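# Move the rope-reel pole onto the empty wall rack

## Task

Take the pole with the rope reel on it to the wall rack that currently has no pole, and leave it seated fully down in the slots of both brackets with the reel hanging motionless. Then release it and move the robot away. The pole must stay put without the robot holding it, and the robot must not tip over or finish leaning.

## Robot and tools

ROBOT. A wheeled base with a lifting column carries a tilting head with cameras and two six-joint arms, left and right, each ending in a two-finger gripper. Shoulder height S = 0.90 m + column_m. Folded, as at the start, the robot is 0.73 m long, 0.62 m wide and S + 0.43 m tall, with its front 0.40 m ahead of the column.

FRAMES. Base frame: origin on the floor under the column, midway between the drive wheels; x forward, y left, z up. The reported left_hand and right_hand are in this frame. Each is the point where the fingers meet, and the tips reach 8 mm past it. The hand's z axis runs along the fingers and its y axis across the opening; quat_wxyz rotates (0,0,1) onto the finger direction. The odometry frame is the base frame as it stood at the scene's start. Headings run -3.142 to 3.142, positive to the left.

execute_actions. Argument "actions" is a list holding one action or none. An empty list only reports state and images. One action may contain:
- "base": exactly one relative command, counted from where the base last reported itself. translate_m is a straight drive in metres, forward positive, -3 to 3. rotate_rad is a turn in place in radians, left (counter-clockwise from above) positive, -3.2 to 3.2. The base cannot strafe.
- "joints": a single object keyed by joint name, covering both arms, the column and the head. Every value is an absolute target, not an offset. Ranges: column_m 0 to 0.8 (metres); head_tilt_rad -0.61 to 1.308 (0 is about level, positive looks down). left_joint1_rad to left_joint6_rad and right_joint1_rad to right_joint6_rad are radians: joint1 -2.879 to 2.879, joint2 0 to 3.141, joint3 0 to 3.019, joint4 -1.692 to 1.57, joint5 -1.57 to 1.57, joint6 -2.094 to 2.094. left_gripper_m and right_gripper_m give the fingertip gap in metres, 0 (closed) to 0.093.
- "speeds": optional top speeds for this action only. translate_m 0.05 to 0.8 m/s and rotate_rad 0.1 to 1 rad/s, where the maximum is the default. It does not slow the arms. A base motion needing over 8.667 s is refused.
"cameras" picks the images returned: cam_head_left, cam_head_right, cam_left_wrist, cam_right_wrist, nav_camera, or "all". Null or omitted means all, and [] means none. Images are 896x504. An unknown key, camera name or out-of-range number rejects the entire call and nothing moves. Joints you leave out may keep pushing toward earlier targets. If a result reports a stop, the remaining motion calls in that same reply are skipped.

Other tools. wait(seconds 0 to 10) lets the scene run and then reports. zoom_image(camera, region [x0,y0,x1,y1] in pixels from the top-left, at most 504x504) enlarges part of that camera's latest full image. read_manual only returns licence text. finished_scene(scene) ends the scene for good, so call it only once the pole is seated and released.

JOINT SENSE. joint1 rotates the arm about a forward axis through the shoulder, tilted 0.524 rad upward. joint5 swings the hand sideways, positive to the robot's right. joint6 rolls the hand, positive clockwise viewed from behind. Set joint1 = -1.57 (left) or 1.57 (right) with joints 5 and 6 at 0, and the arm works in a vertical forward plane 0.23 m beside the column. Then let a = j2 - 0.35, b = 1.05 + j2 - j3, and c = b - j4 (c = 1.57 means fingers straight down). The hand sits 0.12 + 0.39 sin a + 0.38 cos b + 0.25 cos c m ahead and S + 0.39 cos a - 0.38 sin b - 0.25 sin c m high. For example, joints 2, 3, 4 = 0.93, 0.78, 0.14 give 0.60 m ahead and 0.25 m below S. In practice the hand lands up to about 5 cm lower and nearer the column, or about 12 cm with a heavy or far load. Trust the reported hand position, which is good to 1 to 3 cm.

REACH AND LOAD. An empty hand reaches about 1 m from the shoulder. With fingers down, an arm handles about 2 kg out to 0.6 m ahead, or 1 kg to 0.8 m. A gripper holds roughly 2 to 6 kg. Loads carried with the fingers flatter than about 1.2 rad below horizontal make the arm sag. Below 0.4 m height the base housing blocks a hand nearer than 0.45 m ahead. Avoid moving arms while column_m is under 0.3.

FINE MOTION. A change under about 0.03 rad (0.08 for joints 2 and 3) may not move anything, even though the status says done. For gentle contact, step about 0.05 rad per call from your previous target. To grip, command a gap smaller than the object. A reported gap staying 0.002 m or more above the target means something is held. Fingers are 7 cm long and the hand body is 10 cm wide.

RESULTS. base_status and joint_status report how each motion ended:
- done: within tolerance.
- off_target: stopped short and may still push.
- contact_stop: base or column only; the old target is dropped.
- time_out.
- not_followed, with a "joint command not followed" and "cause:" line: a self-collision check held back an arm's targets. Move each joint involved back at least 0.05 rad, or move the other arm away.
- limit_stop_at_motor_heat.
on_its_own lists uncommanded behaviour; "held at" is a held target, not a position. motor_effort lists only left_wheel and right_wheel as a percentage, positive forward, with the peak in brackets. If turned_by_wheels and turned_by_imu disagree by over about 4% and 0.05 rad, the base hit something or slipped. base_tilt is in degrees, forward and right positive. wheel_motors_off = 1 means the wheels are unpowered. Motor temperatures are listed per arm joint. MOTOR HOT appears from 85 °C, and at 100 °C the arm goes limp and drops (OVER-TEMPERATURE FAULT). To relieve a pushing arm, send back its reported joint positions, though a loaded arm sinks slightly each time.

COLUMN. On the way down it halts with contact_stop when an arm's load changes, for instance when the pole touches down. After that it will not descend again until raised 0.2 m. It may overshoot 0.15 to 0.2 m after the touch.

AVOID. Do not let the arms strike or press on each other. Do not keep the base shoving for about 3 s, which cuts the wheel motors for 2 s. After a base contact_stop, back up 0.05 m before turning. Do not keep arms straining, which overheats them. Do not drop or knock the pole, let the reel swing, or tilt the robot. Release only once the pole rests in both slots, then withdraw.

Each tool is called after "Emit:" by a JSON object that holds its "method" and its "body", one argument or row to a line.

## Session

Emit:
{"method": "execute_actions", "body": {
  "actions": []
}}

Scene clock: 0.00 s.
Motor temperatures (°C, as the motors report them): left_arm=[25 28 26 26 24 27] | right_arm=[24 24 25 27 27 26]
base_odometry: x=+0.000 y=+0.000 heading=+0.000 (m, m, rad; odometry frame)
turned_by_wheels: +0.000 (rad since the last result)
turned_by_imu: +0.000 (rad since the last result)
base_tilt: forward=+0.3 right=+0.1 (deg)
base_status: not commanded
joint_positions: column_m=+0.557 head_tilt_rad=+0.874 left_joint1_rad=-1.547 left_joint2_rad=+0.896 left_joint3_rad=+0.434 left_joint4_rad=-0.986 left_joint5_rad=-0.022 left_joint6_rad=-0.069 left_gripper_m=+0.095 right_joint1_rad=+1.566 right_joint2_rad=+0.850 right_joint3_rad=+0.366 right_joint4_rad=-0.931 right_joint5_rad=-0.028 right_joint6_rad=-0.020 right_gripper_m=+0.094
joint_status: not commanded
wheel_motors_off: 0
motor_effort: left_wheel=+1 right_wheel=+3 (%)
left_hand: x=+0.1520 y=+0.2334 z=+1.2581 quat_wxyz=(+0.445, +0.036, -0.894, -0.032) (m; base frame)
right_hand: x=+0.1335 y=-0.2216 z=+1.2600 quat_wxyz=(+0.431, +0.001, -0.902, -0.016) (m; base frame)
pictures: cam_head_left, cam_head_right, cam_left_wrist, cam_right_wrist, nav_camera
Images, in order (width x height): cam_head_left 896x504, cam_head_right 896x504, cam_left_wrist 896x504, cam_right_wrist 896x504, nav_camera 896x504.

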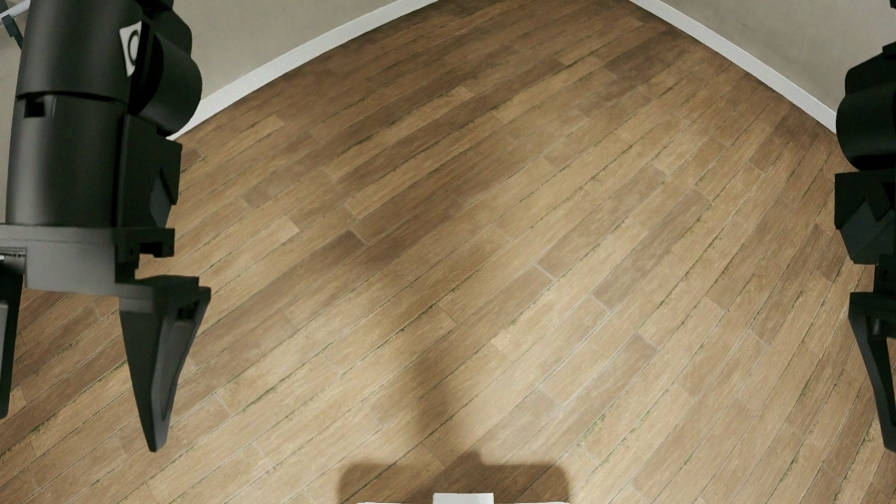

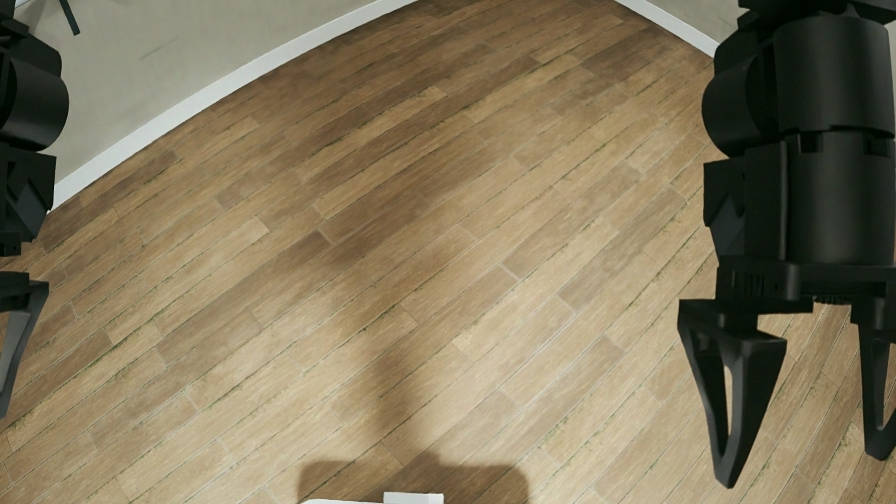

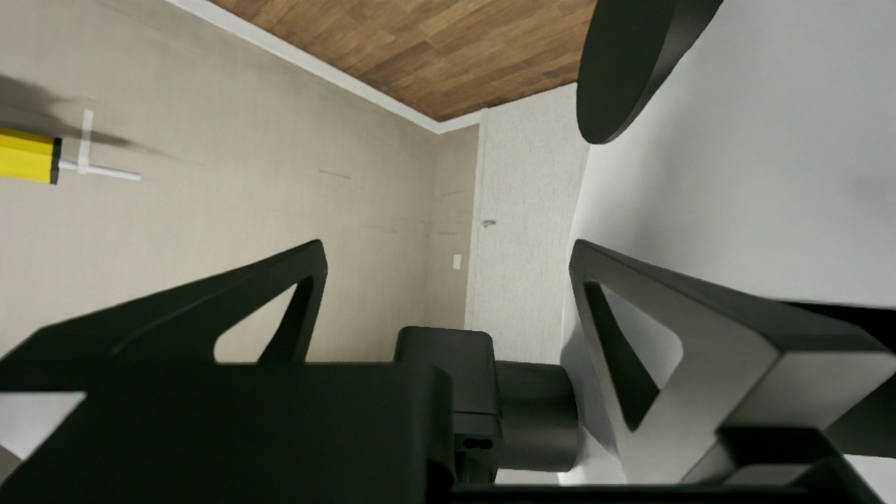

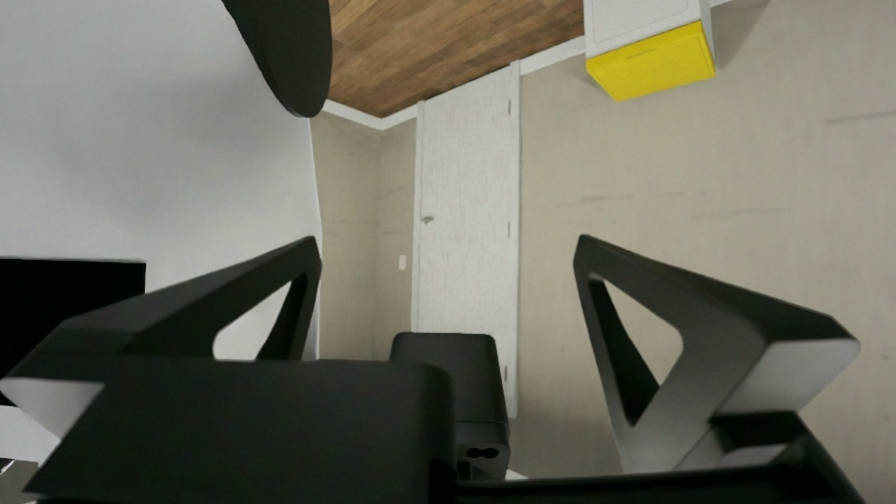

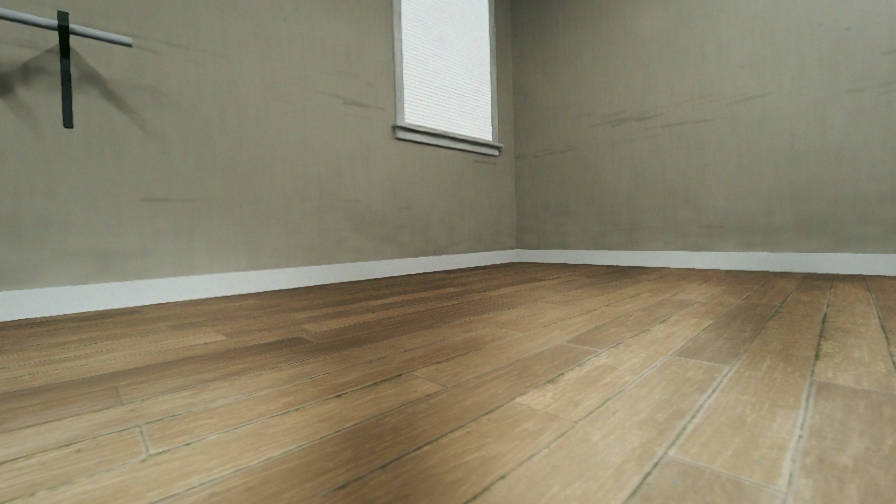

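Emit:
{"method": "execute_actions", "body": {
  "actions": [
    {"base":{"rotate_rad":1.2},"joints":{"head_tilt_rad":0.1}}
  ],
  "cameras": ["cam_head_left"]
}}

Scene clock: 3.73 s.
Motor temperatures (°C, as the motors report them): left_arm=[25 28 26 26 24 27] | right_arm=[24 24 25 27 27 26]
base_odometry: x=+0.000 y=+0.000 heading=+1.199 (m, m, rad; odometry frame)
turned_by_wheels: +1.199 (rad since the last result)
turned_by_imu: +1.186 (rad since the last result)
base_tilt: forward=+0.2 right=+0.2 (deg)
base_status: done
joint_positions: column_m=+0.557 head_tilt_rad=+0.120 left_joint1_rad=-1.547 left_joint2_rad=+0.896 left_joint3_rad=+0.434 left_joint4_rad=-0.986 left_joint5_rad=-0.022 left_joint6_rad=-0.069 left_gripper_m=+0.095 right_joint1_rad=+1.566 right_joint2_rad=+0.850 right_joint3_rad=+0.366 right_joint4_rad=-0.931 right_joint5_rad=-0.028 right_joint6_rad=-0.020 right_gripper_m=+0.094
joint_status: all done
wheel_motors_off: 0
motor_effort: left_wheel=-5(35) right_wheel=+5(37) (%)
left_hand: x=+0.1520 y=+0.2334 z=+1.2581 quat_wxyz=(+0.445, +0.036, -0.894, -0.032) (m; base frame)
right_hand: x=+0.1335 y=-0.2216 z=+1.2600 quat_wxyz=(+0.431, +0.001, -0.902, -0.016) (m; base frame)
pictures: cam_head_left
camera_calibration (this result's frames):
cam_head_left: T_world_to_cam=[[-0.0107885, -0.999929, 0.00498208, 0.0456291], [-0.199269, -0.00273251, -0.979941, 1.52266], [0.979885, -0.0115649, -0.199226, 0.190977], [0, 0, 0, 1]] pos_world=[0.116777, 0.0519952, 1.52994]
Images, in order (width x height): cam_head_left 896x504.

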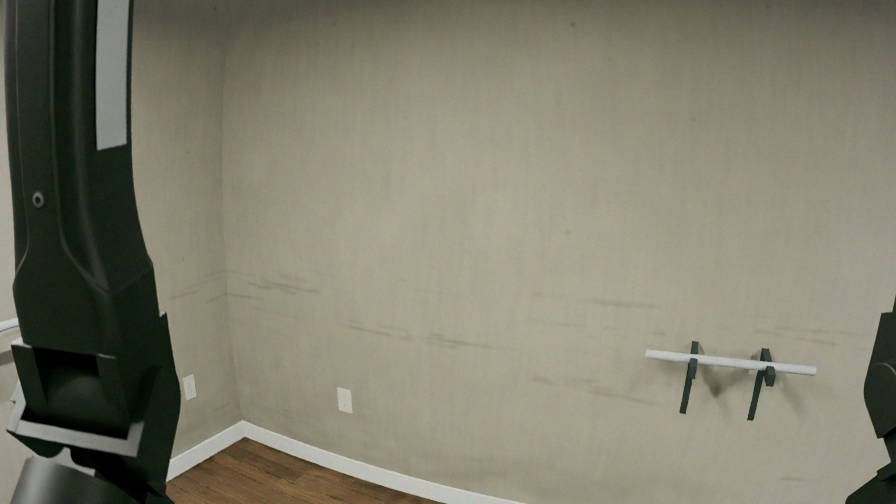

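Emit:
{"method": "execute_actions", "body": {
  "actions": [
    {"base":{"rotate_rad":1.3}}
  ],
  "cameras": ["cam_head_left"]
}}

Scene clock: 7.67 s.
Motor temperatures (°C, as the motors report them): left_arm=[25 28 26 26 24 27] | right_arm=[24 24 25 27 27 26]
base_odometry: x=+0.000 y=+0.000 heading=+2.497 (m, m, rad; odometry frame)
turned_by_wheels: +1.299 (rad since the last result)
turned_by_imu: +1.288 (rad since the last result)
base_tilt: forward=+0.2 right=+0.1 (deg)
base_status: done
joint_positions: column_m=+0.557 head_tilt_rad=+0.120 left_joint1_rad=-1.547 left_joint2_rad=+0.896 left_joint3_rad=+0.434 left_joint4_rad=-0.986 left_joint5_rad=-0.022 left_joint6_rad=-0.069 left_gripper_m=+0.095 right_joint1_rad=+1.566 right_joint2_rad=+0.850 right_joint3_rad=+0.366 right_joint4_rad=-0.931 right_joint5_rad=-0.028 right_joint6_rad=-0.020 right_gripper_m=+0.094
joint_status: not commanded
wheel_motors_off: 0
motor_effort: left_wheel=-5(27) right_wheel=+5(25) (%)
left_hand: x=+0.1520 y=+0.2334 z=+1.2581 quat_wxyz=(+0.445, +0.036, -0.894, -0.032) (m; base frame)
right_hand: x=+0.1335 y=-0.2216 z=+1.2600 quat_wxyz=(+0.431, +0.001, -0.902, -0.016) (m; base frame)
pictures: cam_head_left
camera_calibration (this result's frames):
cam_head_left: T_world_to_cam=[[-0.0107886, -0.999929, 0.00498191, 0.0456294], [-0.199254, -0.00273251, -0.979944, 1.52267], [0.979889, -0.0115649, -0.19921, 0.190952], [0, 0, 0, 1]] pos_world=[0.116777, 0.0519952, 1.52994]
Images, in order (width x height): cam_head_left 896x504.

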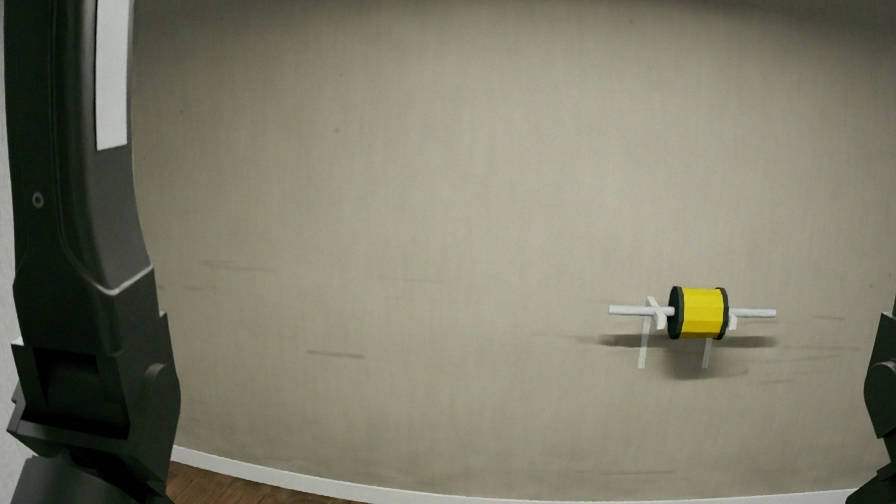

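Emit:
{"method": "execute_actions", "body": {
  "actions": [
    {"base":{"rotate_rad":1.6}}
  ],
  "cameras": ["cam_head_left"]
}}

Scene clock: 12.33 s.
Motor temperatures (°C, as the motors report them): left_arm=[25 29 26 26 24 27] | right_arm=[24 24 25 27 27 26]
base_odometry: x=+0.000 y=+0.000 heading=-2.187 (m, m, rad; odometry frame)
turned_by_wheels: +1.599 (rad since the last result)
turned_by_imu: +1.586 (rad since the last result)
base_tilt: forward=+0.2 right=+0.1 (deg)
base_status: done
joint_positions: column_m=+0.557 head_tilt_rad=+0.120 left_joint1_rad=-1.547 left_joint2_rad=+0.896 left_joint3_rad=+0.434 left_joint4_rad=-0.986 left_joint5_rad=-0.022 left_joint6_rad=-0.069 left_gripper_m=+0.095 right_joint1_rad=+1.566 right_joint2_rad=+0.850 right_joint3_rad=+0.366 right_joint4_rad=-0.931 right_joint5_rad=-0.028 right_joint6_rad=-0.020 right_gripper_m=+0.094
joint_status: not commanded
wheel_motors_off: 0
motor_effort: left_wheel=-5(25) right_wheel=+5(25) (%)
left_hand: x=+0.1520 y=+0.2334 z=+1.2581 quat_wxyz=(+0.445, +0.036, -0.894, -0.032) (m; base frame)
right_hand: x=+0.1335 y=-0.2216 z=+1.2600 quat_wxyz=(+0.431, +0.001, -0.902, -0.016) (m; base frame)
pictures: cam_head_left
camera_calibration (this result's frames):
cam_head_left: T_world_to_cam=[[-0.0107887, -0.999929, 0.00498181, 0.0456296], [-0.199245, -0.00273251, -0.979946, 1.52267], [0.97989, -0.0115649, -0.199201, 0.190938], [0, 0, 0, 1]] pos_world=[0.116777, 0.0519952, 1.52994]
Images, in order (width x height): cam_head_left 896x504.

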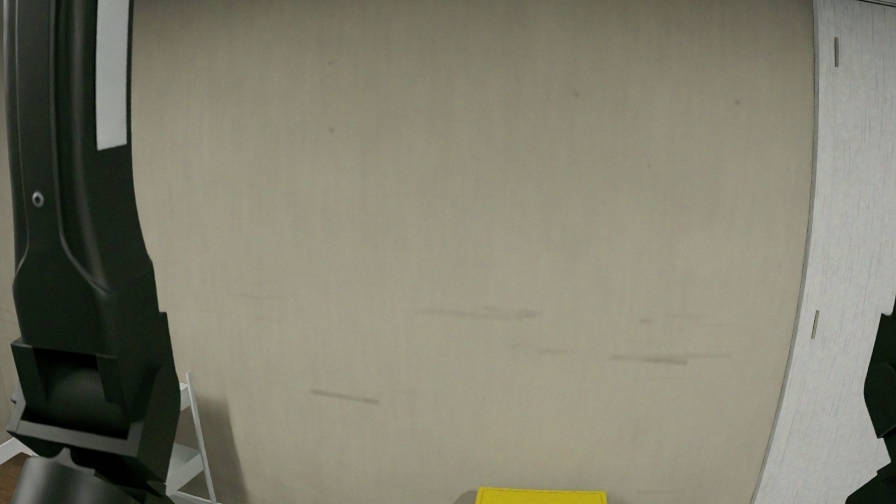

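Emit:
{"method": "execute_actions", "body": {
  "actions": [
    {"base":{"rotate_rad":1.3}}
  ],
  "cameras": ["cam_head_left"]
}}

Scene clock: 16.13 s.
Motor temperatures (°C, as the motors report them): left_arm=[25 29 26 26 24 27] | right_arm=[24 24 25 28 27 26]
base_odometry: x=+0.000 y=+0.000 heading=-0.889 (m, m, rad; odometry frame)
turned_by_wheels: +1.299 (rad since the last result)
turned_by_imu: +1.288 (rad since the last result)
base_tilt: forward=+0.1 right=+0.2 (deg)
base_status: done
joint_positions: column_m=+0.557 head_tilt_rad=+0.120 left_joint1_rad=-1.547 left_joint2_rad=+0.896 left_joint3_rad=+0.434 left_joint4_rad=-0.986 left_joint5_rad=-0.022 left_joint6_rad=-0.069 left_gripper_m=+0.095 right_joint1_rad=+1.566 right_joint2_rad=+0.850 right_joint3_rad=+0.366 right_joint4_rad=-0.931 right_joint5_rad=-0.028 right_joint6_rad=-0.020 right_gripper_m=+0.094
joint_status: not commanded
wheel_motors_off: 0
motor_effort: left_wheel=-6(24) right_wheel=+5(24) (%)
left_hand: x=+0.1520 y=+0.2334 z=+1.2581 quat_wxyz=(+0.445, +0.036, -0.894, -0.032) (m; base frame)
right_hand: x=+0.1335 y=-0.2216 z=+1.2600 quat_wxyz=(+0.431, +0.001, -0.902, -0.016) (m; base frame)
pictures: cam_head_left
camera_calibration (this result's frames):
cam_head_left: T_world_to_cam=[[-0.0107887, -0.999929, 0.00498176, 0.0456296], [-0.19924, -0.00273251, -0.979947, 1.52267], [0.979891, -0.0115649, -0.199197, 0.190932], [0, 0, 0, 1]] pos_world=[0.116777, 0.0519952, 1.52994]
Images, in order (width x height): cam_head_left 896x504.

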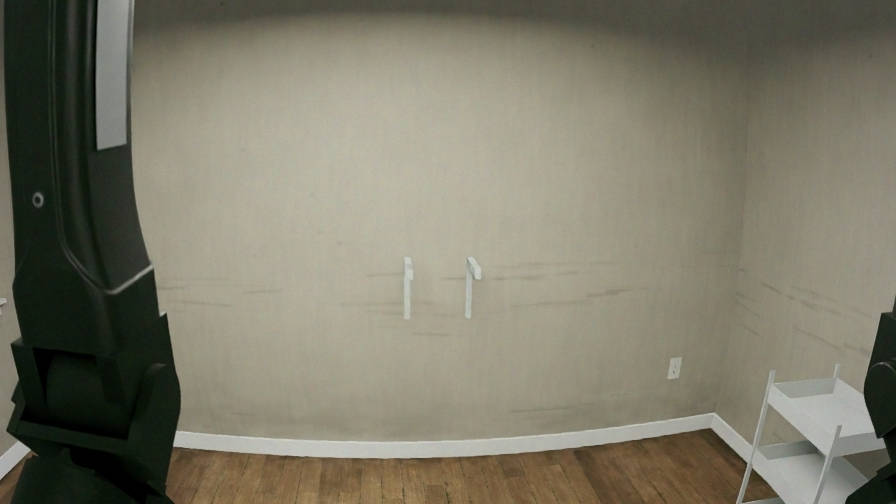

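Emit:
{"method": "execute_actions", "body": {
  "actions": [
    {"base":{"rotate_rad":3.02}}
  ],
  "cameras": []
}}

Emit:
{"method": "execute_actions", "body": {
  "actions": [
    {"base":{"translate_m":1.2},"joints":{"head_tilt_rad":0.4}}
  ],
  "cameras": ["cam_head_left"]
}}

Scene clock: 21.60 s.
Motor temperatures (°C, as the motors report them): left_arm=[25 29 26 26 24 27] | right_arm=[24 24 25 28 27 26]
base_odometry: x=+0.000 y=+0.000 heading=+2.130 (m, m, rad; odometry frame)
turned_by_wheels: +3.019 (rad since the last result)
turned_by_imu: +2.995 (rad since the last result)
base_tilt: forward=+0.2 right=+0.2 (deg)
base_status: done
joint_positions: column_m=+0.557 head_tilt_rad=+0.120 left_joint1_rad=-1.547 left_joint2_rad=+0.896 left_joint3_rad=+0.434 left_joint4_rad=-0.986 left_joint5_rad=-0.022 left_joint6_rad=-0.069 left_gripper_m=+0.095 right_joint1_rad=+1.566 right_joint2_rad=+0.850 right_joint3_rad=+0.366 right_joint4_rad=-0.931 right_joint5_rad=-0.028 right_joint6_rad=-0.020 right_gripper_m=+0.094
joint_status: not commanded
wheel_motors_off: 0
motor_effort: left_wheel=-5(26) right_wheel=+5(25) (%)
left_hand: x=+0.1520 y=+0.2334 z=+1.2581 quat_wxyz=(+0.445, +0.036, -0.894, -0.032) (m; base frame)
right_hand: x=+0.1335 y=-0.2216 z=+1.2600 quat_wxyz=(+0.431, +0.001, -0.902, -0.016) (m; base frame)
pictures: none
No camera images: the call's "cameras" was empty. Leave "cameras" out to get every camera's image.

Scene clock: 25.43 s.
Motor temperatures (°C, as the motors report them): left_arm=[25 29 26 26 24 27] | right_arm=[24 24 25 28 27 26]
base_odometry: x=-0.637 y=+1.017 heading=+2.131 (m, m, rad; odometry frame)
turned_by_wheels: +0.000 (rad since the last result)
turned_by_imu: -0.001 (rad since the last result)
base_tilt: forward=+0.2 right=+0.1 (deg)
base_status: done
joint_positions: column_m=+0.557 head_tilt_rad=+0.405 left_joint1_rad=-1.547 left_joint2_rad=+0.896 left_joint3_rad=+0.434 left_joint4_rad=-0.986 left_joint5_rad=-0.022 left_joint6_rad=-0.069 left_gripper_m=+0.095 right_joint1_rad=+1.566 right_joint2_rad=+0.849 right_joint3_rad=+0.366 right_joint4_rad=-0.931 right_joint5_rad=-0.028 right_joint6_rad=-0.020 right_gripper_m=+0.094
joint_status: all done
wheel_motors_off: 0
motor_effort: left_wheel=-1(53) right_wheel=+0(50) (%)
left_hand: x=+0.1520 y=+0.2334 z=+1.2581 quat_wxyz=(+0.445, +0.036, -0.894, -0.032) (m; base frame)
right_hand: x=+0.1337 y=-0.2216 z=+1.2600 quat_wxyz=(+0.430, +0.001, -0.902, -0.016) (m; base frame)
pictures: cam_head_left
camera_calibration (this result's frames):
cam_head_left: T_world_to_cam=[[-0.00895233, -0.999929, 0.0078147, 0.0411672], [-0.46678, -0.00273251, -0.884369, 1.38859], [0.884328, -0.0115649, -0.466722, 0.608447], [0, 0, 0, 1]] pos_world=[0.110468, 0.0519952, 1.51168]
Images, in order (width x height): cam_head_left 896x504.

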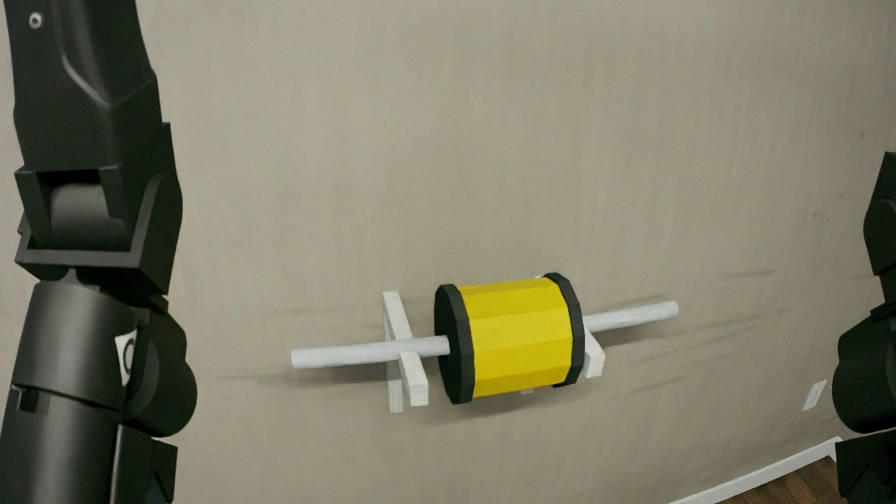

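Emit:
{"method": "execute_actions", "body": {
  "actions": [
    {"base":{"rotate_rad":-0.55}}
  ],
  "cameras": []
}}

Emit:
{"method": "execute_actions", "body": {
  "actions": [
    {"base":{"translate_m":0.2}}
  ],
  "cameras": []
}}

Emit:
{"method": "execute_actions", "body": {
  "actions": [
    {"base":{"rotate_rad":0.95},"joints":{"head_tilt_rad":0.7}}
  ],
  "cameras": ["cam_head_left"]
}}

Scene clock: 29.13 s.
Motor temperatures (°C, as the motors report them): left_arm=[25 29 26 26 24 27] | right_arm=[24 24 25 28 27 26]
base_odometry: x=-0.637 y=+1.017 heading=+1.582 (m, m, rad; odometry frame)
turned_by_wheels: -0.549 (rad since the last result)
turned_by_imu: -0.544 (rad since the last result)
base_tilt: forward=+0.2 right=+0.2 (deg)
base_status: done
joint_positions: column_m=+0.557 head_tilt_rad=+0.405 left_joint1_rad=-1.547 left_joint2_rad=+0.896 left_joint3_rad=+0.434 left_joint4_rad=-0.986 left_joint5_rad=-0.022 left_joint6_rad=-0.069 left_gripper_m=+0.095 right_joint1_rad=+1.566 right_joint2_rad=+0.849 right_joint3_rad=+0.366 right_joint4_rad=-0.931 right_joint5_rad=-0.028 right_joint6_rad=-0.020 right_gripper_m=+0.094
joint_status: not commanded
wheel_motors_off: 0
motor_effort: left_wheel=+4(32) right_wheel=-4(49) (%)
left_hand: x=+0.1520 y=+0.2334 z=+1.2581 quat_wxyz=(+0.445, +0.036, -0.894, -0.032) (m; base frame)
right_hand: x=+0.1337 y=-0.2216 z=+1.2600 quat_wxyz=(+0.430, +0.001, -0.902, -0.016) (m; base frame)
pictures: none
No camera images: the call's "cameras" was empty. Leave "cameras" out to get every camera's image.

Scene clock: 31.13 s.
Motor temperatures (°C, as the motors report them): left_arm=[25 29 26 26 24 27] | right_arm=[24 24 25 28 27 26]
base_odometry: x=-0.639 y=+1.217 heading=+1.580 (m, m, rad; odometry frame)
turned_by_wheels: -0.001 (rad since the last result)
turned_by_imu: -0.002 (rad since the last result)
base_tilt: forward=+0.3 right=+0.2 (deg)
base_status: done
joint_positions: column_m=+0.557 head_tilt_rad=+0.405 left_joint1_rad=-1.547 left_joint2_rad=+0.896 left_joint3_rad=+0.434 left_joint4_rad=-0.986 left_joint5_rad=-0.022 left_joint6_rad=-0.069 left_gripper_m=+0.095 right_joint1_rad=+1.566 right_joint2_rad=+0.849 right_joint3_rad=+0.366 right_joint4_rad=-0.931 right_joint5_rad=-0.028 right_joint6_rad=-0.020 right_gripper_m=+0.094
joint_status: not commanded
wheel_motors_off: 0
motor_effort: left_wheel=-2(54) right_wheel=+2(47) (%)
left_hand: x=+0.1525 y=+0.2334 z=+1.2580 quat_wxyz=(+0.445, +0.036, -0.894, -0.032) (m; base frame)
right_hand: x=+0.1339 y=-0.2216 z=+1.2600 quat_wxyz=(+0.430, +0.001, -0.903, -0.016) (m; base frame)
pictures: none
No camera images: the call's "cameras" was empty. Leave "cameras" out to get every camera's image.

Scene clock: 33.63 s.
Motor temperatures (°C, as the motors report them): left_arm=[25 29 26 26 24 27] | right_arm=[24 24 25 28 27 26]
base_odometry: x=-0.639 y=+1.217 heading=+2.529 (m, m, rad; odometry frame)
turned_by_wheels: +0.949 (rad since the last result)
turned_by_imu: +0.939 (rad since the last result)
base_tilt: forward=+0.2 right=+0.1 (deg)
base_status: done
joint_positions: column_m=+0.557 head_tilt_rad=+0.703 left_joint1_rad=-1.547 left_joint2_rad=+0.896 left_joint3_rad=+0.434 left_joint4_rad=-0.986 left_joint5_rad=-0.022 left_joint6_rad=-0.069 left_gripper_m=+0.095 right_joint1_rad=+1.566 right_joint2_rad=+0.849 right_joint3_rad=+0.366 right_joint4_rad=-0.931 right_joint5_rad=-0.028 right_joint6_rad=-0.020 right_gripper_m=+0.094
joint_status: all done
wheel_motors_off: 0
motor_effort: left_wheel=-5(49) right_wheel=+5(33) (%)
left_hand: x=+0.1525 y=+0.2334 z=+1.2580 quat_wxyz=(+0.445, +0.036, -0.894, -0.032) (m; base frame)
right_hand: x=+0.1339 y=-0.2216 z=+1.2600 quat_wxyz=(+0.430, +0.001, -0.903, -0.016) (m; base frame)
pictures: cam_head_left
camera_calibration (this result's frames):
cam_head_left: T_world_to_cam=[[-0.00626703, -0.999929, 0.0100964, 0.0375126], [-0.705603, -0.00273251, -0.708602, 1.12936], [0.70858, -0.0115649, -0.705536, 0.985675], [0, 0, 0, 1]] pos_world=[0.0986855, 0.0519952, 1.49532]
Images, in order (width x height): cam_head_left 896x504.

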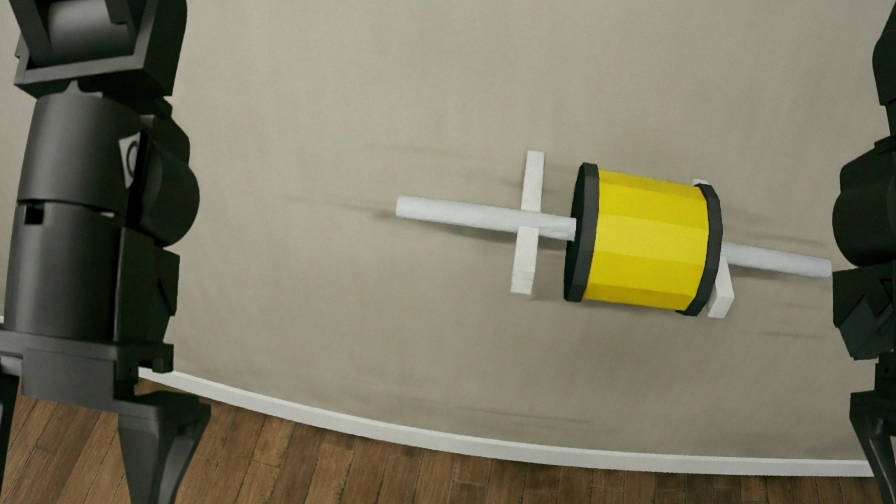

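Emit:
{"method": "execute_actions", "body": {
  "actions": [
    {"base":{"rotate_rad":0.6}}
  ],
  "cameras": []
}}

Emit:
{"method": "execute_actions", "body": {
  "actions": [
    {"base":{"translate_m":-0.3}}
  ],
  "cameras": []
}}

Emit:
{"method": "execute_actions", "body": {
  "actions": [
    {"base":{"rotate_rad":-0.7}}
  ],
  "cameras": ["cam_head_left"]
}}

Scene clock: 37.00 s.
Motor temperatures (°C, as the motors report them): left_arm=[25 29 26 26 24 27] | right_arm=[24 24 25 28 27 26]
base_odometry: x=-0.639 y=+1.217 heading=+3.128 (m, m, rad; odometry frame)
turned_by_wheels: +0.599 (rad since the last result)
turned_by_imu: +0.594 (rad since the last result)
base_tilt: forward=+0.2 right=+0.2 (deg)
base_status: done
joint_positions: column_m=+0.557 head_tilt_rad=+0.703 left_joint1_rad=-1.547 left_joint2_rad=+0.896 left_joint3_rad=+0.434 left_joint4_rad=-0.986 left_joint5_rad=-0.022 left_joint6_rad=-0.069 left_gripper_m=+0.095 right_joint1_rad=+1.566 right_joint2_rad=+0.849 right_joint3_rad=+0.366 right_joint4_rad=-0.931 right_joint5_rad=-0.028 right_joint6_rad=-0.020 right_gripper_m=+0.094
joint_status: not commanded
wheel_motors_off: 0
motor_effort: left_wheel=-5(29) right_wheel=+5(25) (%)
left_hand: x=+0.1525 y=+0.2334 z=+1.2580 quat_wxyz=(+0.445, +0.036, -0.894, -0.032) (m; base frame)
right_hand: x=+0.1339 y=-0.2216 z=+1.2600 quat_wxyz=(+0.430, +0.001, -0.903, -0.016) (m; base frame)
pictures: none
No camera images: the call's "cameras" was empty. Leave "cameras" out to get every camera's image.

Scene clock: 39.23 s.
Motor temperatures (°C, as the motors report them): left_arm=[25 29 26 26 24 27] | right_arm=[24 24 25 28 27 26]
base_odometry: x=-0.339 y=+1.213 heading=+3.130 (m, m, rad; odometry frame)
turned_by_wheels: +0.001 (rad since the last result)
turned_by_imu: +0.001 (rad since the last result)
base_tilt: forward=+0.1 right=+0.2 (deg)
base_status: done
joint_positions: column_m=+0.557 head_tilt_rad=+0.703 left_joint1_rad=-1.547 left_joint2_rad=+0.896 left_joint3_rad=+0.431 left_joint4_rad=-0.986 left_joint5_rad=-0.022 left_joint6_rad=-0.069 left_gripper_m=+0.095 right_joint1_rad=+1.566 right_joint2_rad=+0.849 right_joint3_rad=+0.363 right_joint4_rad=-0.931 right_joint5_rad=-0.028 right_joint6_rad=-0.020 right_gripper_m=+0.094
joint_status: not commanded
wheel_motors_off: 0
motor_effort: left_wheel=+2(52) right_wheel=-2(46) (%)
left_hand: x=+0.1507 y=+0.2334 z=+1.2586 quat_wxyz=(+0.446, +0.036, -0.894, -0.032) (m; base frame)
right_hand: x=+0.1321 y=-0.2216 z=+1.2606 quat_wxyz=(+0.432, +0.001, -0.902, -0.016) (m; base frame)
pictures: none
No camera images: the call's "cameras" was empty. Leave "cameras" out to get every camera's image.

Scene clock: 41.50 s.
Motor temperatures (°C, as the motors report them): left_arm=[25 29 26 26 24 27] | right_arm=[24 24 25 28 27 26]
base_odometry: x=-0.339 y=+1.213 heading=+2.430 (m, m, rad; odometry frame)
turned_by_wheels: -0.699 (rad since the last result)
turned_by_imu: -0.692 (rad since the last result)
base_tilt: forward=+0.2 right=+0.2 (deg)
base_status: done
joint_positions: column_m=+0.557 head_tilt_rad=+0.703 left_joint1_rad=-1.547 left_joint2_rad=+0.896 left_joint3_rad=+0.431 left_joint4_rad=-0.986 left_joint5_rad=-0.022 left_joint6_rad=-0.069 left_gripper_m=+0.095 right_joint1_rad=+1.566 right_joint2_rad=+0.849 right_joint3_rad=+0.363 right_joint4_rad=-0.931 right_joint5_rad=-0.028 right_joint6_rad=-0.020 right_gripper_m=+0.094
joint_status: not commanded
wheel_motors_off: 0
motor_effort: left_wheel=+5(51) right_wheel=-5(32) (%)
left_hand: x=+0.1507 y=+0.2334 z=+1.2586 quat_wxyz=(+0.446, +0.036, -0.894, -0.032) (m; base frame)
right_hand: x=+0.1321 y=-0.2216 z=+1.2606 quat_wxyz=(+0.432, +0.001, -0.902, -0.016) (m; base frame)
pictures: cam_head_left
camera_calibration (this result's frames):
cam_head_left: T_world_to_cam=[[-0.00625873, -0.999929, 0.0101016, 0.0375043], [-0.706185, -0.00273251, -0.708022, 1.12849], [0.708, -0.0115649, -0.706118, 0.986602], [0, 0, 0, 1]] pos_world=[0.0986465, 0.0519952, 1.49528]
Images, in order (width x height): cam_head_left 896x504.

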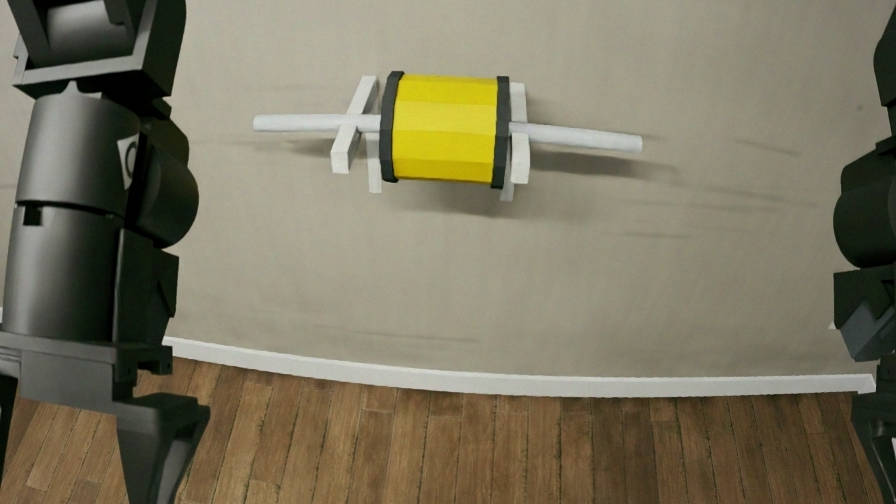

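Emit:
{"method": "execute_actions", "body": {
  "actions": [
    {"base":{"translate_m":0.35},"joints":{"left_joint2_rad":0.95,"left_joint3_rad":0.9,"left_joint4_rad":-0.47,"left_joint6_rad":1.57,"right_joint2_rad":0.95,"right_joint3_rad":0.9,"right_joint4_rad":-0.47,"right_joint6_rad":1.57}}
  ],
  "cameras": ["cam_head_left","cam_left_wrist"]
}}

Scene clock: 45.17 s.
Motor temperatures (°C, as the motors report them): left_arm=[25 29 26 26 24 27] | right_arm=[24 24 25 28 27 26]
base_odometry: x=-0.605 y=+1.442 heading=+2.430 (m, m, rad; odometry frame)
turned_by_wheels: -0.001 (rad since the last result)
turned_by_imu: -0.002 (rad since the last result)
base_tilt: forward=+0.2 right=+0.2 (deg)
base_status: done
joint_positions: column_m=+0.557 head_tilt_rad=+0.703 left_joint1_rad=-1.547 left_joint2_rad=+0.948 left_joint3_rad=+0.896 left_joint4_rad=-0.478 left_joint5_rad=-0.022 left_joint6_rad=+1.561 left_gripper_m=+0.095 right_joint1_rad=+1.566 right_joint2_rad=+0.944 right_joint3_rad=+0.894 right_joint4_rad=-0.470 right_joint5_rad=-0.028 right_joint6_rad=+1.560 right_gripper_m=+0.094
joint_status: all done
wheel_motors_off: 0
motor_effort: left_wheel=-1(51) right_wheel=+1(50) (%)
left_hand: x=+0.5136 y=+0.2392 z=+1.1903 quat_wxyz=(+0.017, -0.699, -0.715, -0.013) (m; base frame)
right_hand: x=+0.5154 y=-0.2229 z=+1.1913 quat_wxyz=(+0.007, -0.704, -0.710, -0.010) (m; base frame)
pictures: cam_head_left, cam_left_wrist
camera_calibration (this result's frames):
cam_head_left: T_world_to_cam=[[-0.00625842, -0.999929, 0.0101018, 0.037504], [-0.706207, -0.00273251, -0.708001, 1.12846], [0.707978, -0.0115649, -0.70614, 0.986637], [0, 0, 0, 1]] pos_world=[0.098645, 0.0519952, 1.49528]
cam_left_wrist: T_world_to_cam=[[-0.999719, -0.022085, 0.00858638, 0.504569], [-0.0120303, 0.785255, 0.619056, -0.913793], [-0.0204144, 0.618779, -0.7853, 0.922711], [0, 0, 0, 1]] pos_world=[0.512271, 0.15775, 1.28596]
Images, in order (width x height): cam_head_left 896x504, cam_left_wrist 896x504.

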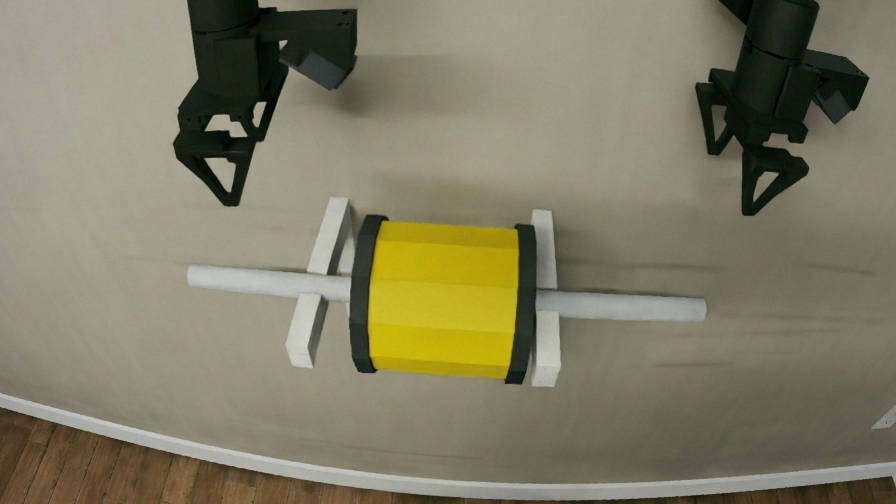

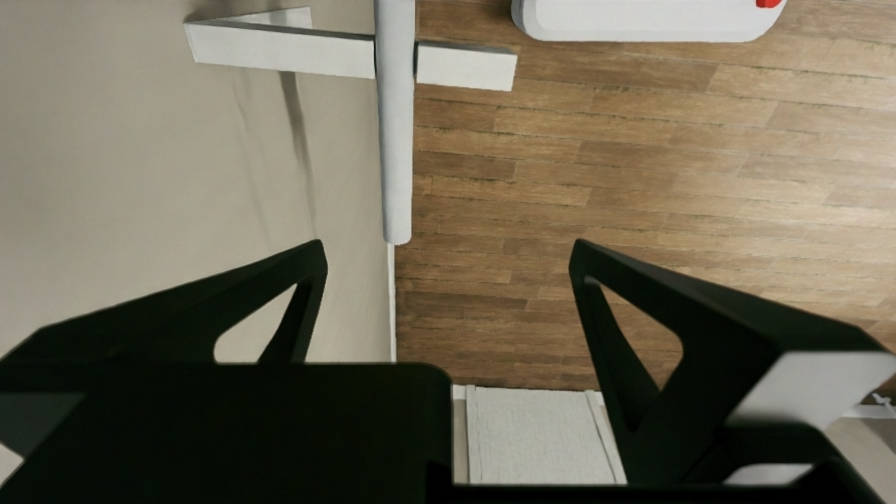

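Emit:
{"method": "execute_actions", "body": {
  "actions": [
    {"base":{"translate_m":0.03},"joints":{"column_m":0.4,"right_joint1_rad":1.75}}
  ],
  "cameras": ["cam_head_left","cam_right_wrist"]
}}

Scene clock: 48.60 s.
Motor temperatures (°C, as the motors report them): left_arm=[25 29 26 26 24 27] | right_arm=[24 25 25 28 27 26]
base_odometry: x=-0.627 y=+1.461 heading=+2.429 (m, m, rad; odometry frame)
turned_by_wheels: +0.000 (rad since the last result)
turned_by_imu: -0.001 (rad since the last result)
base_tilt: forward=+0.1 right=+0.1 (deg)
base_status: done
joint_positions: column_m=+0.400 head_tilt_rad=+0.703 left_joint1_rad=-1.547 left_joint2_rad=+0.947 left_joint3_rad=+0.896 left_joint4_rad=-0.478 left_joint5_rad=-0.022 left_joint6_rad=+1.561 left_gripper_m=+0.095 right_joint1_rad=+1.758 right_joint2_rad=+0.944 right_joint3_rad=+0.894 right_joint4_rad=-0.470 right_joint5_rad=-0.028 right_joint6_rad=+1.560 right_gripper_m=+0.094
joint_status: all done
wheel_motors_off: 0
motor_effort: left_wheel=+0(29) right_wheel=+0(29) (%)
left_hand: x=+0.5137 y=+0.2392 z=+1.0337 quat_wxyz=(+0.017, -0.699, -0.715, -0.013) (m; base frame)
right_hand: x=+0.5113 y=-0.1372 z=+1.0421 quat_wxyz=(+0.066, -0.666, -0.740, -0.068) (m; base frame)
pictures: cam_head_left, cam_right_wrist
camera_calibration (this result's frames):
cam_head_left: T_world_to_cam=[[-0.00625832, -0.999929, 0.0101018, 0.0390873], [-0.706214, -0.00273251, -0.707993, 1.01748], [0.707971, -0.0115649, -0.706147, 0.875961], [0, 0, 0, 1]] pos_world=[0.0986446, 0.0519952, 1.33853]
cam_right_wrist: T_world_to_cam=[[-0.994515, -0.104582, -0.0015506, 0.49366], [-0.0734445, 0.687709, 0.722262, -0.616429], [-0.0744689, 0.718414, -0.691618, 0.978052], [0, 0, 0, 1]] pos_world=[0.518513, -0.227095, 1.12243]
Images, in order (width x height): cam_head_left 896x504, cam_right_wrist 896x504.

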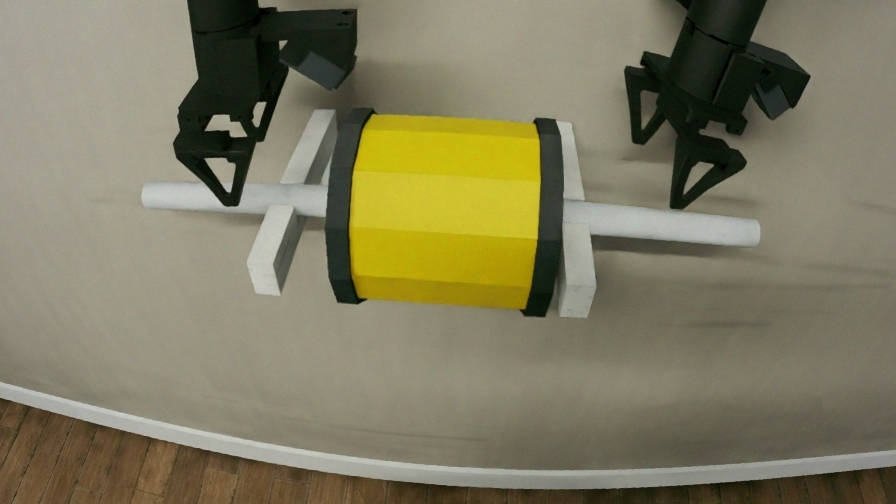

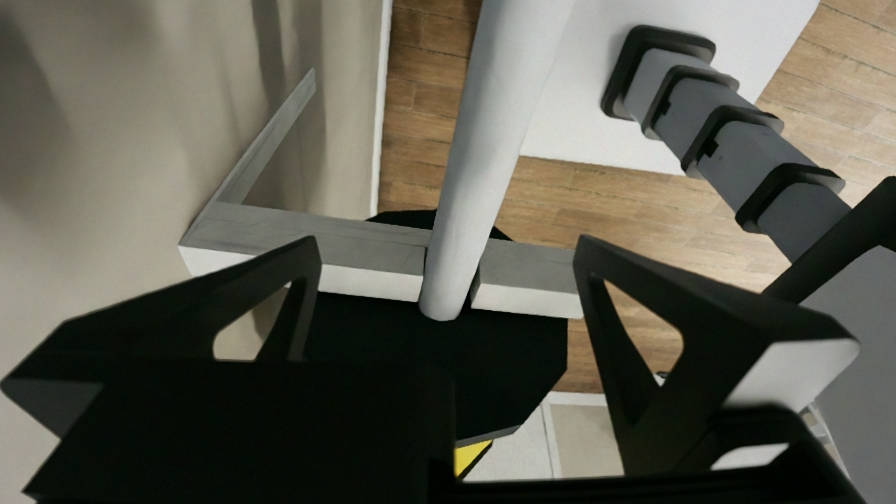

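Emit:
{"method": "execute_actions", "body": {
  "actions": [
    {"joints":{"column_m":0.35}}
  ],
  "cameras": []
}}

Emit:
{"method": "execute_actions", "body": {
  "actions": [
    {"joints":{"left_gripper_m":0,"right_gripper_m":0}}
  ],
  "cameras": []
}}

Emit:
{"method": "execute_actions", "body": {
  "actions": [
    {"joints":{"column_m":0.5}}
  ],
  "cameras": ["cam_head_left"]
}}

Scene clock: 50.83 s.
Motor temperatures (°C, as the motors report them): left_arm=[25 29 26 26 24 27] | right_arm=[24 25 26 28 27 26]
base_odometry: x=-0.627 y=+1.461 heading=+2.429 (m, m, rad; odometry frame)
turned_by_wheels: +0.000 (rad since the last result)
turned_by_imu: -0.001 (rad since the last result)
base_tilt: forward=+0.2 right=+0.1 (deg)
base_status: not commanded
joint_positions: column_m=+0.350 head_tilt_rad=+0.703 left_joint1_rad=-1.547 left_joint2_rad=+0.934 left_joint3_rad=+0.896 left_joint4_rad=-0.478 left_joint5_rad=-0.015 left_joint6_rad=+1.562 left_gripper_m=+0.095 right_joint1_rad=+1.758 right_joint2_rad=+0.944 right_joint3_rad=+0.894 right_joint4_rad=-0.470 right_joint5_rad=-0.028 right_joint6_rad=+1.560 right_gripper_m=+0.094
joint_status: all done
wheel_motors_off: 0
motor_effort: left_wheel=-1(0) right_wheel=+0(1) (%)
left_hand: x=+0.5174 y=+0.2380 z=+0.9891 quat_wxyz=(+0.010, -0.699, -0.714, -0.015) (m; base frame)
right_hand: x=+0.5112 y=-0.1372 z=+0.9919 quat_wxyz=(+0.066, -0.666, -0.740, -0.068) (m; base frame)
pictures: none
No camera images: the call's "cameras" was empty. Leave "cameras" out to get every camera's image.

Scene clock: 51.57 s.
Motor temperatures (°C, as the motors report them): left_arm=[25 29 26 26 24 27] | right_arm=[24 25 26 28 27 26]
base_odometry: x=-0.627 y=+1.461 heading=+2.429 (m, m, rad; odometry frame)
turned_by_wheels: +0.000 (rad since the last result)
turned_by_imu: +0.000 (rad since the last result)
base_tilt: forward=+0.2 right=+0.1 (deg)
base_status: not commanded
joint_positions: column_m=+0.350 head_tilt_rad=+0.703 left_joint1_rad=-1.547 left_joint2_rad=+0.934 left_joint3_rad=+0.903 left_joint4_rad=-0.466 left_joint5_rad=-0.018 left_joint6_rad=+1.570 left_gripper_m=+0.027 right_joint1_rad=+1.758 right_joint2_rad=+0.946 right_joint3_rad=+0.884 right_joint4_rad=-0.491 right_joint5_rad=-0.028 right_joint6_rad=+1.582 right_gripper_m=+0.029
joint_status: left_gripper_m off_target (ended at +0.027, target +0.000); right_gripper_m off_target (ended at +0.029, target +0.000)
wheel_motors_off: 0
motor_effort: left_wheel=-2(3) right_wheel=+3(4) (%)
left_hand: x=+0.5243 y=+0.2386 z=+0.9903 quat_wxyz=(+0.004, -0.702, -0.711, -0.023) (m; base frame)
right_hand: x=+0.4995 y=-0.1379 z=+0.9895 quat_wxyz=(+0.078, -0.674, -0.733, -0.055) (m; base frame)
pictures: none
No camera images: the call's "cameras" was empty. Leave "cameras" out to get every camera's image.

Scene clock: 54.13 s.
Motor temperatures (°C, as the motors report them): left_arm=[25 30 26 26 24 27] | right_arm=[24 25 26 28 27 26]
base_odometry: x=-0.627 y=+1.461 heading=+2.429 (m, m, rad; odometry frame)
turned_by_wheels: +0.000 (rad since the last result)
turned_by_imu: -0.001 (rad since the last result)
base_tilt: forward=+0.1 right=+0.2 (deg)
base_status: not commanded
joint_positions: column_m=+0.500 head_tilt_rad=+0.703 left_joint1_rad=-1.547 left_joint2_rad=+0.976 left_joint3_rad=+0.901 left_joint4_rad=-0.452 left_joint5_rad=-0.015 left_joint6_rad=+1.561 left_gripper_m=+0.027 right_joint1_rad=+1.753 right_joint2_rad=+0.979 right_joint3_rad=+0.884 right_joint4_rad=-0.467 right_joint5_rad=-0.024 right_joint6_rad=+1.588 right_gripper_m=+0.029
joint_status: all done
wheel_motors_off: 0
motor_effort: left_wheel=-2(5) right_wheel=+2(3) (%)
left_hand: x=+0.5153 y=+0.2382 z=+1.1233 quat_wxyz=(+0.014, -0.699, -0.715, -0.011) (m; base frame)
right_hand: x=+0.4964 y=-0.1388 z=+1.1264 quat_wxyz=(+0.078, -0.676, -0.731, -0.049) (m; base frame)
pictures: cam_head_left
camera_calibration (this result's frames):
cam_head_left: T_world_to_cam=[[-0.00625822, -0.999929, 0.0101019, 0.0380787], [-0.706221, -0.00273251, -0.707986, 1.08815], [0.707964, -0.0115649, -0.706154, 0.946474], [0, 0, 0, 1]] pos_world=[0.0986441, 0.0519952, 1.43837]
Images, in order (width x height): cam_head_left 896x504.

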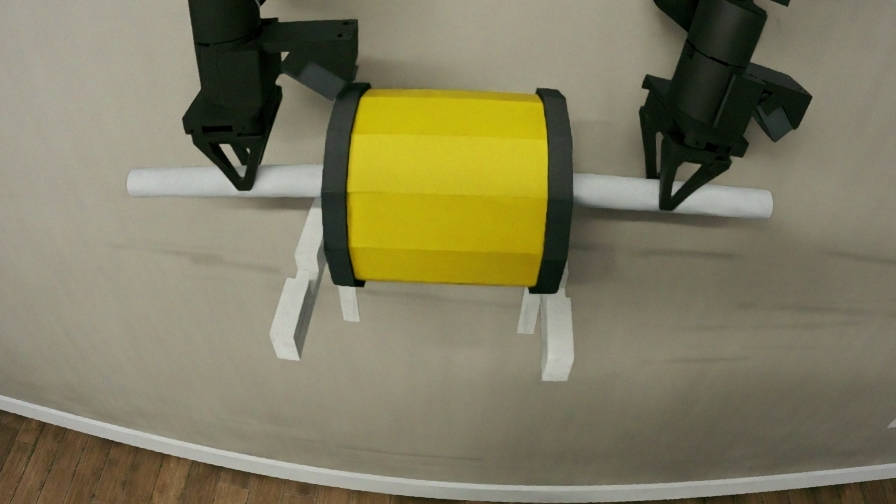

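Lifted. Back off and turn around.

Emit:
{"method": "execute_actions", "body": {
  "actions": [
    {"base":{"translate_m":-0.5}}
  ],
  "cameras": []
}}

Emit:
{"method": "execute_actions", "body": {
  "actions": [
    {"base":{"rotate_rad":3.14},"speeds":{"rotate_rad":0.6},"joints":{"head_tilt_rad":0.1}}
  ],
  "cameras": ["cam_head_left"]
}}

Scene clock: 58.77 s.
Motor temperatures (°C, as the motors report them): left_arm=[25 30 26 26 24 27] | right_arm=[24 25 26 27 27 26]
base_odometry: x=-0.249 y=+1.135 heading=+2.428 (m, m, rad; odometry frame)
turned_by_wheels: -0.001 (rad since the last result)
turned_by_imu: -0.002 (rad since the last result)
base_tilt: forward=+0.1 right=+0.2 (deg)
base_status: done
joint_positions: column_m=+0.500 head_tilt_rad=+0.704 left_joint1_rad=-1.547 left_joint2_rad=+0.980 left_joint3_rad=+0.896 left_joint4_rad=-0.457 left_joint5_rad=-0.016 left_joint6_rad=+1.560 left_gripper_m=+0.027 right_joint1_rad=+1.753 right_joint2_rad=+0.984 right_joint3_rad=+0.883 right_joint4_rad=-0.470 right_joint5_rad=-0.023 right_joint6_rad=+1.588 right_gripper_m=+0.029
joint_status: not commanded
wheel_motors_off: 0
motor_effort: left_wheel=+0(25) right_wheel=+1(55) (%)
left_hand: x=+0.5097 y=+0.2383 z=+1.1207 quat_wxyz=(+0.019, -0.699, -0.715, -0.007) (m; base frame)
right_hand: x=+0.4938 y=-0.1390 z=+1.1242 quat_wxyz=(+0.081, -0.676, -0.731, -0.045) (m; base frame)
pictures: none
No camera images: the call's "cameras" was empty. Leave "cameras" out to get every camera's image.

Scene clock: 65.13 s.
Motor temperatures (°C, as the motors report them): left_arm=[25 30 27 26 24 27] | right_arm=[24 25 26 27 27 26]
base_odometry: x=-0.249 y=+1.135 heading=-0.716 (m, m, rad; odometry frame)
turned_by_wheels: +3.139 (rad since the last result)
turned_by_imu: +3.112 (rad since the last result)
base_tilt: forward=+0.2 right=+0.2 (deg)
base_status: done
joint_positions: column_m=+0.500 head_tilt_rad=+0.120 left_joint1_rad=-1.548 left_joint2_rad=+0.980 left_joint3_rad=+0.896 left_joint4_rad=-0.457 left_joint5_rad=-0.016 left_joint6_rad=+1.560 left_gripper_m=+0.028 right_joint1_rad=+1.752 right_joint2_rad=+0.984 right_joint3_rad=+0.883 right_joint4_rad=-0.470 right_joint5_rad=-0.023 right_joint6_rad=+1.588 right_gripper_m=+0.029
joint_status: all done
wheel_motors_off: 0
motor_effort: left_wheel=-7(38) right_wheel=+5(53) (%)
left_hand: x=+0.5097 y=+0.2379 z=+1.1207 quat_wxyz=(+0.019, -0.699, -0.715, -0.006) (m; base frame)
right_hand: x=+0.4938 y=-0.1396 z=+1.1241 quat_wxyz=(+0.080, -0.677, -0.731, -0.045) (m; base frame)
pictures: cam_head_left
camera_calibration (this result's frames):
cam_head_left: T_world_to_cam=[[-0.0107885, -0.999929, 0.00498212, 0.0459126], [-0.199273, -0.00273251, -0.97994, 1.4669], [0.979885, -0.0115649, -0.199229, 0.179644], [0, 0, 0, 1]] pos_world=[0.116777, 0.0519952, 1.47303]
Images, in order (width x height): cam_head_left 896x504.

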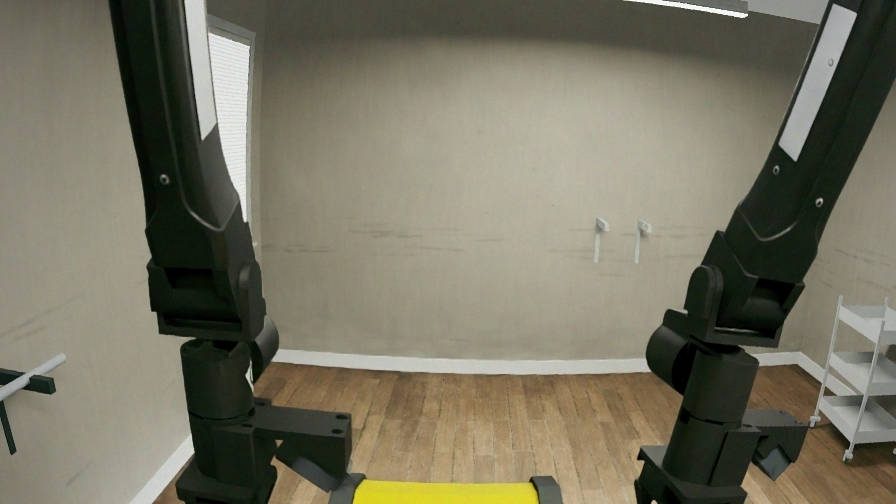

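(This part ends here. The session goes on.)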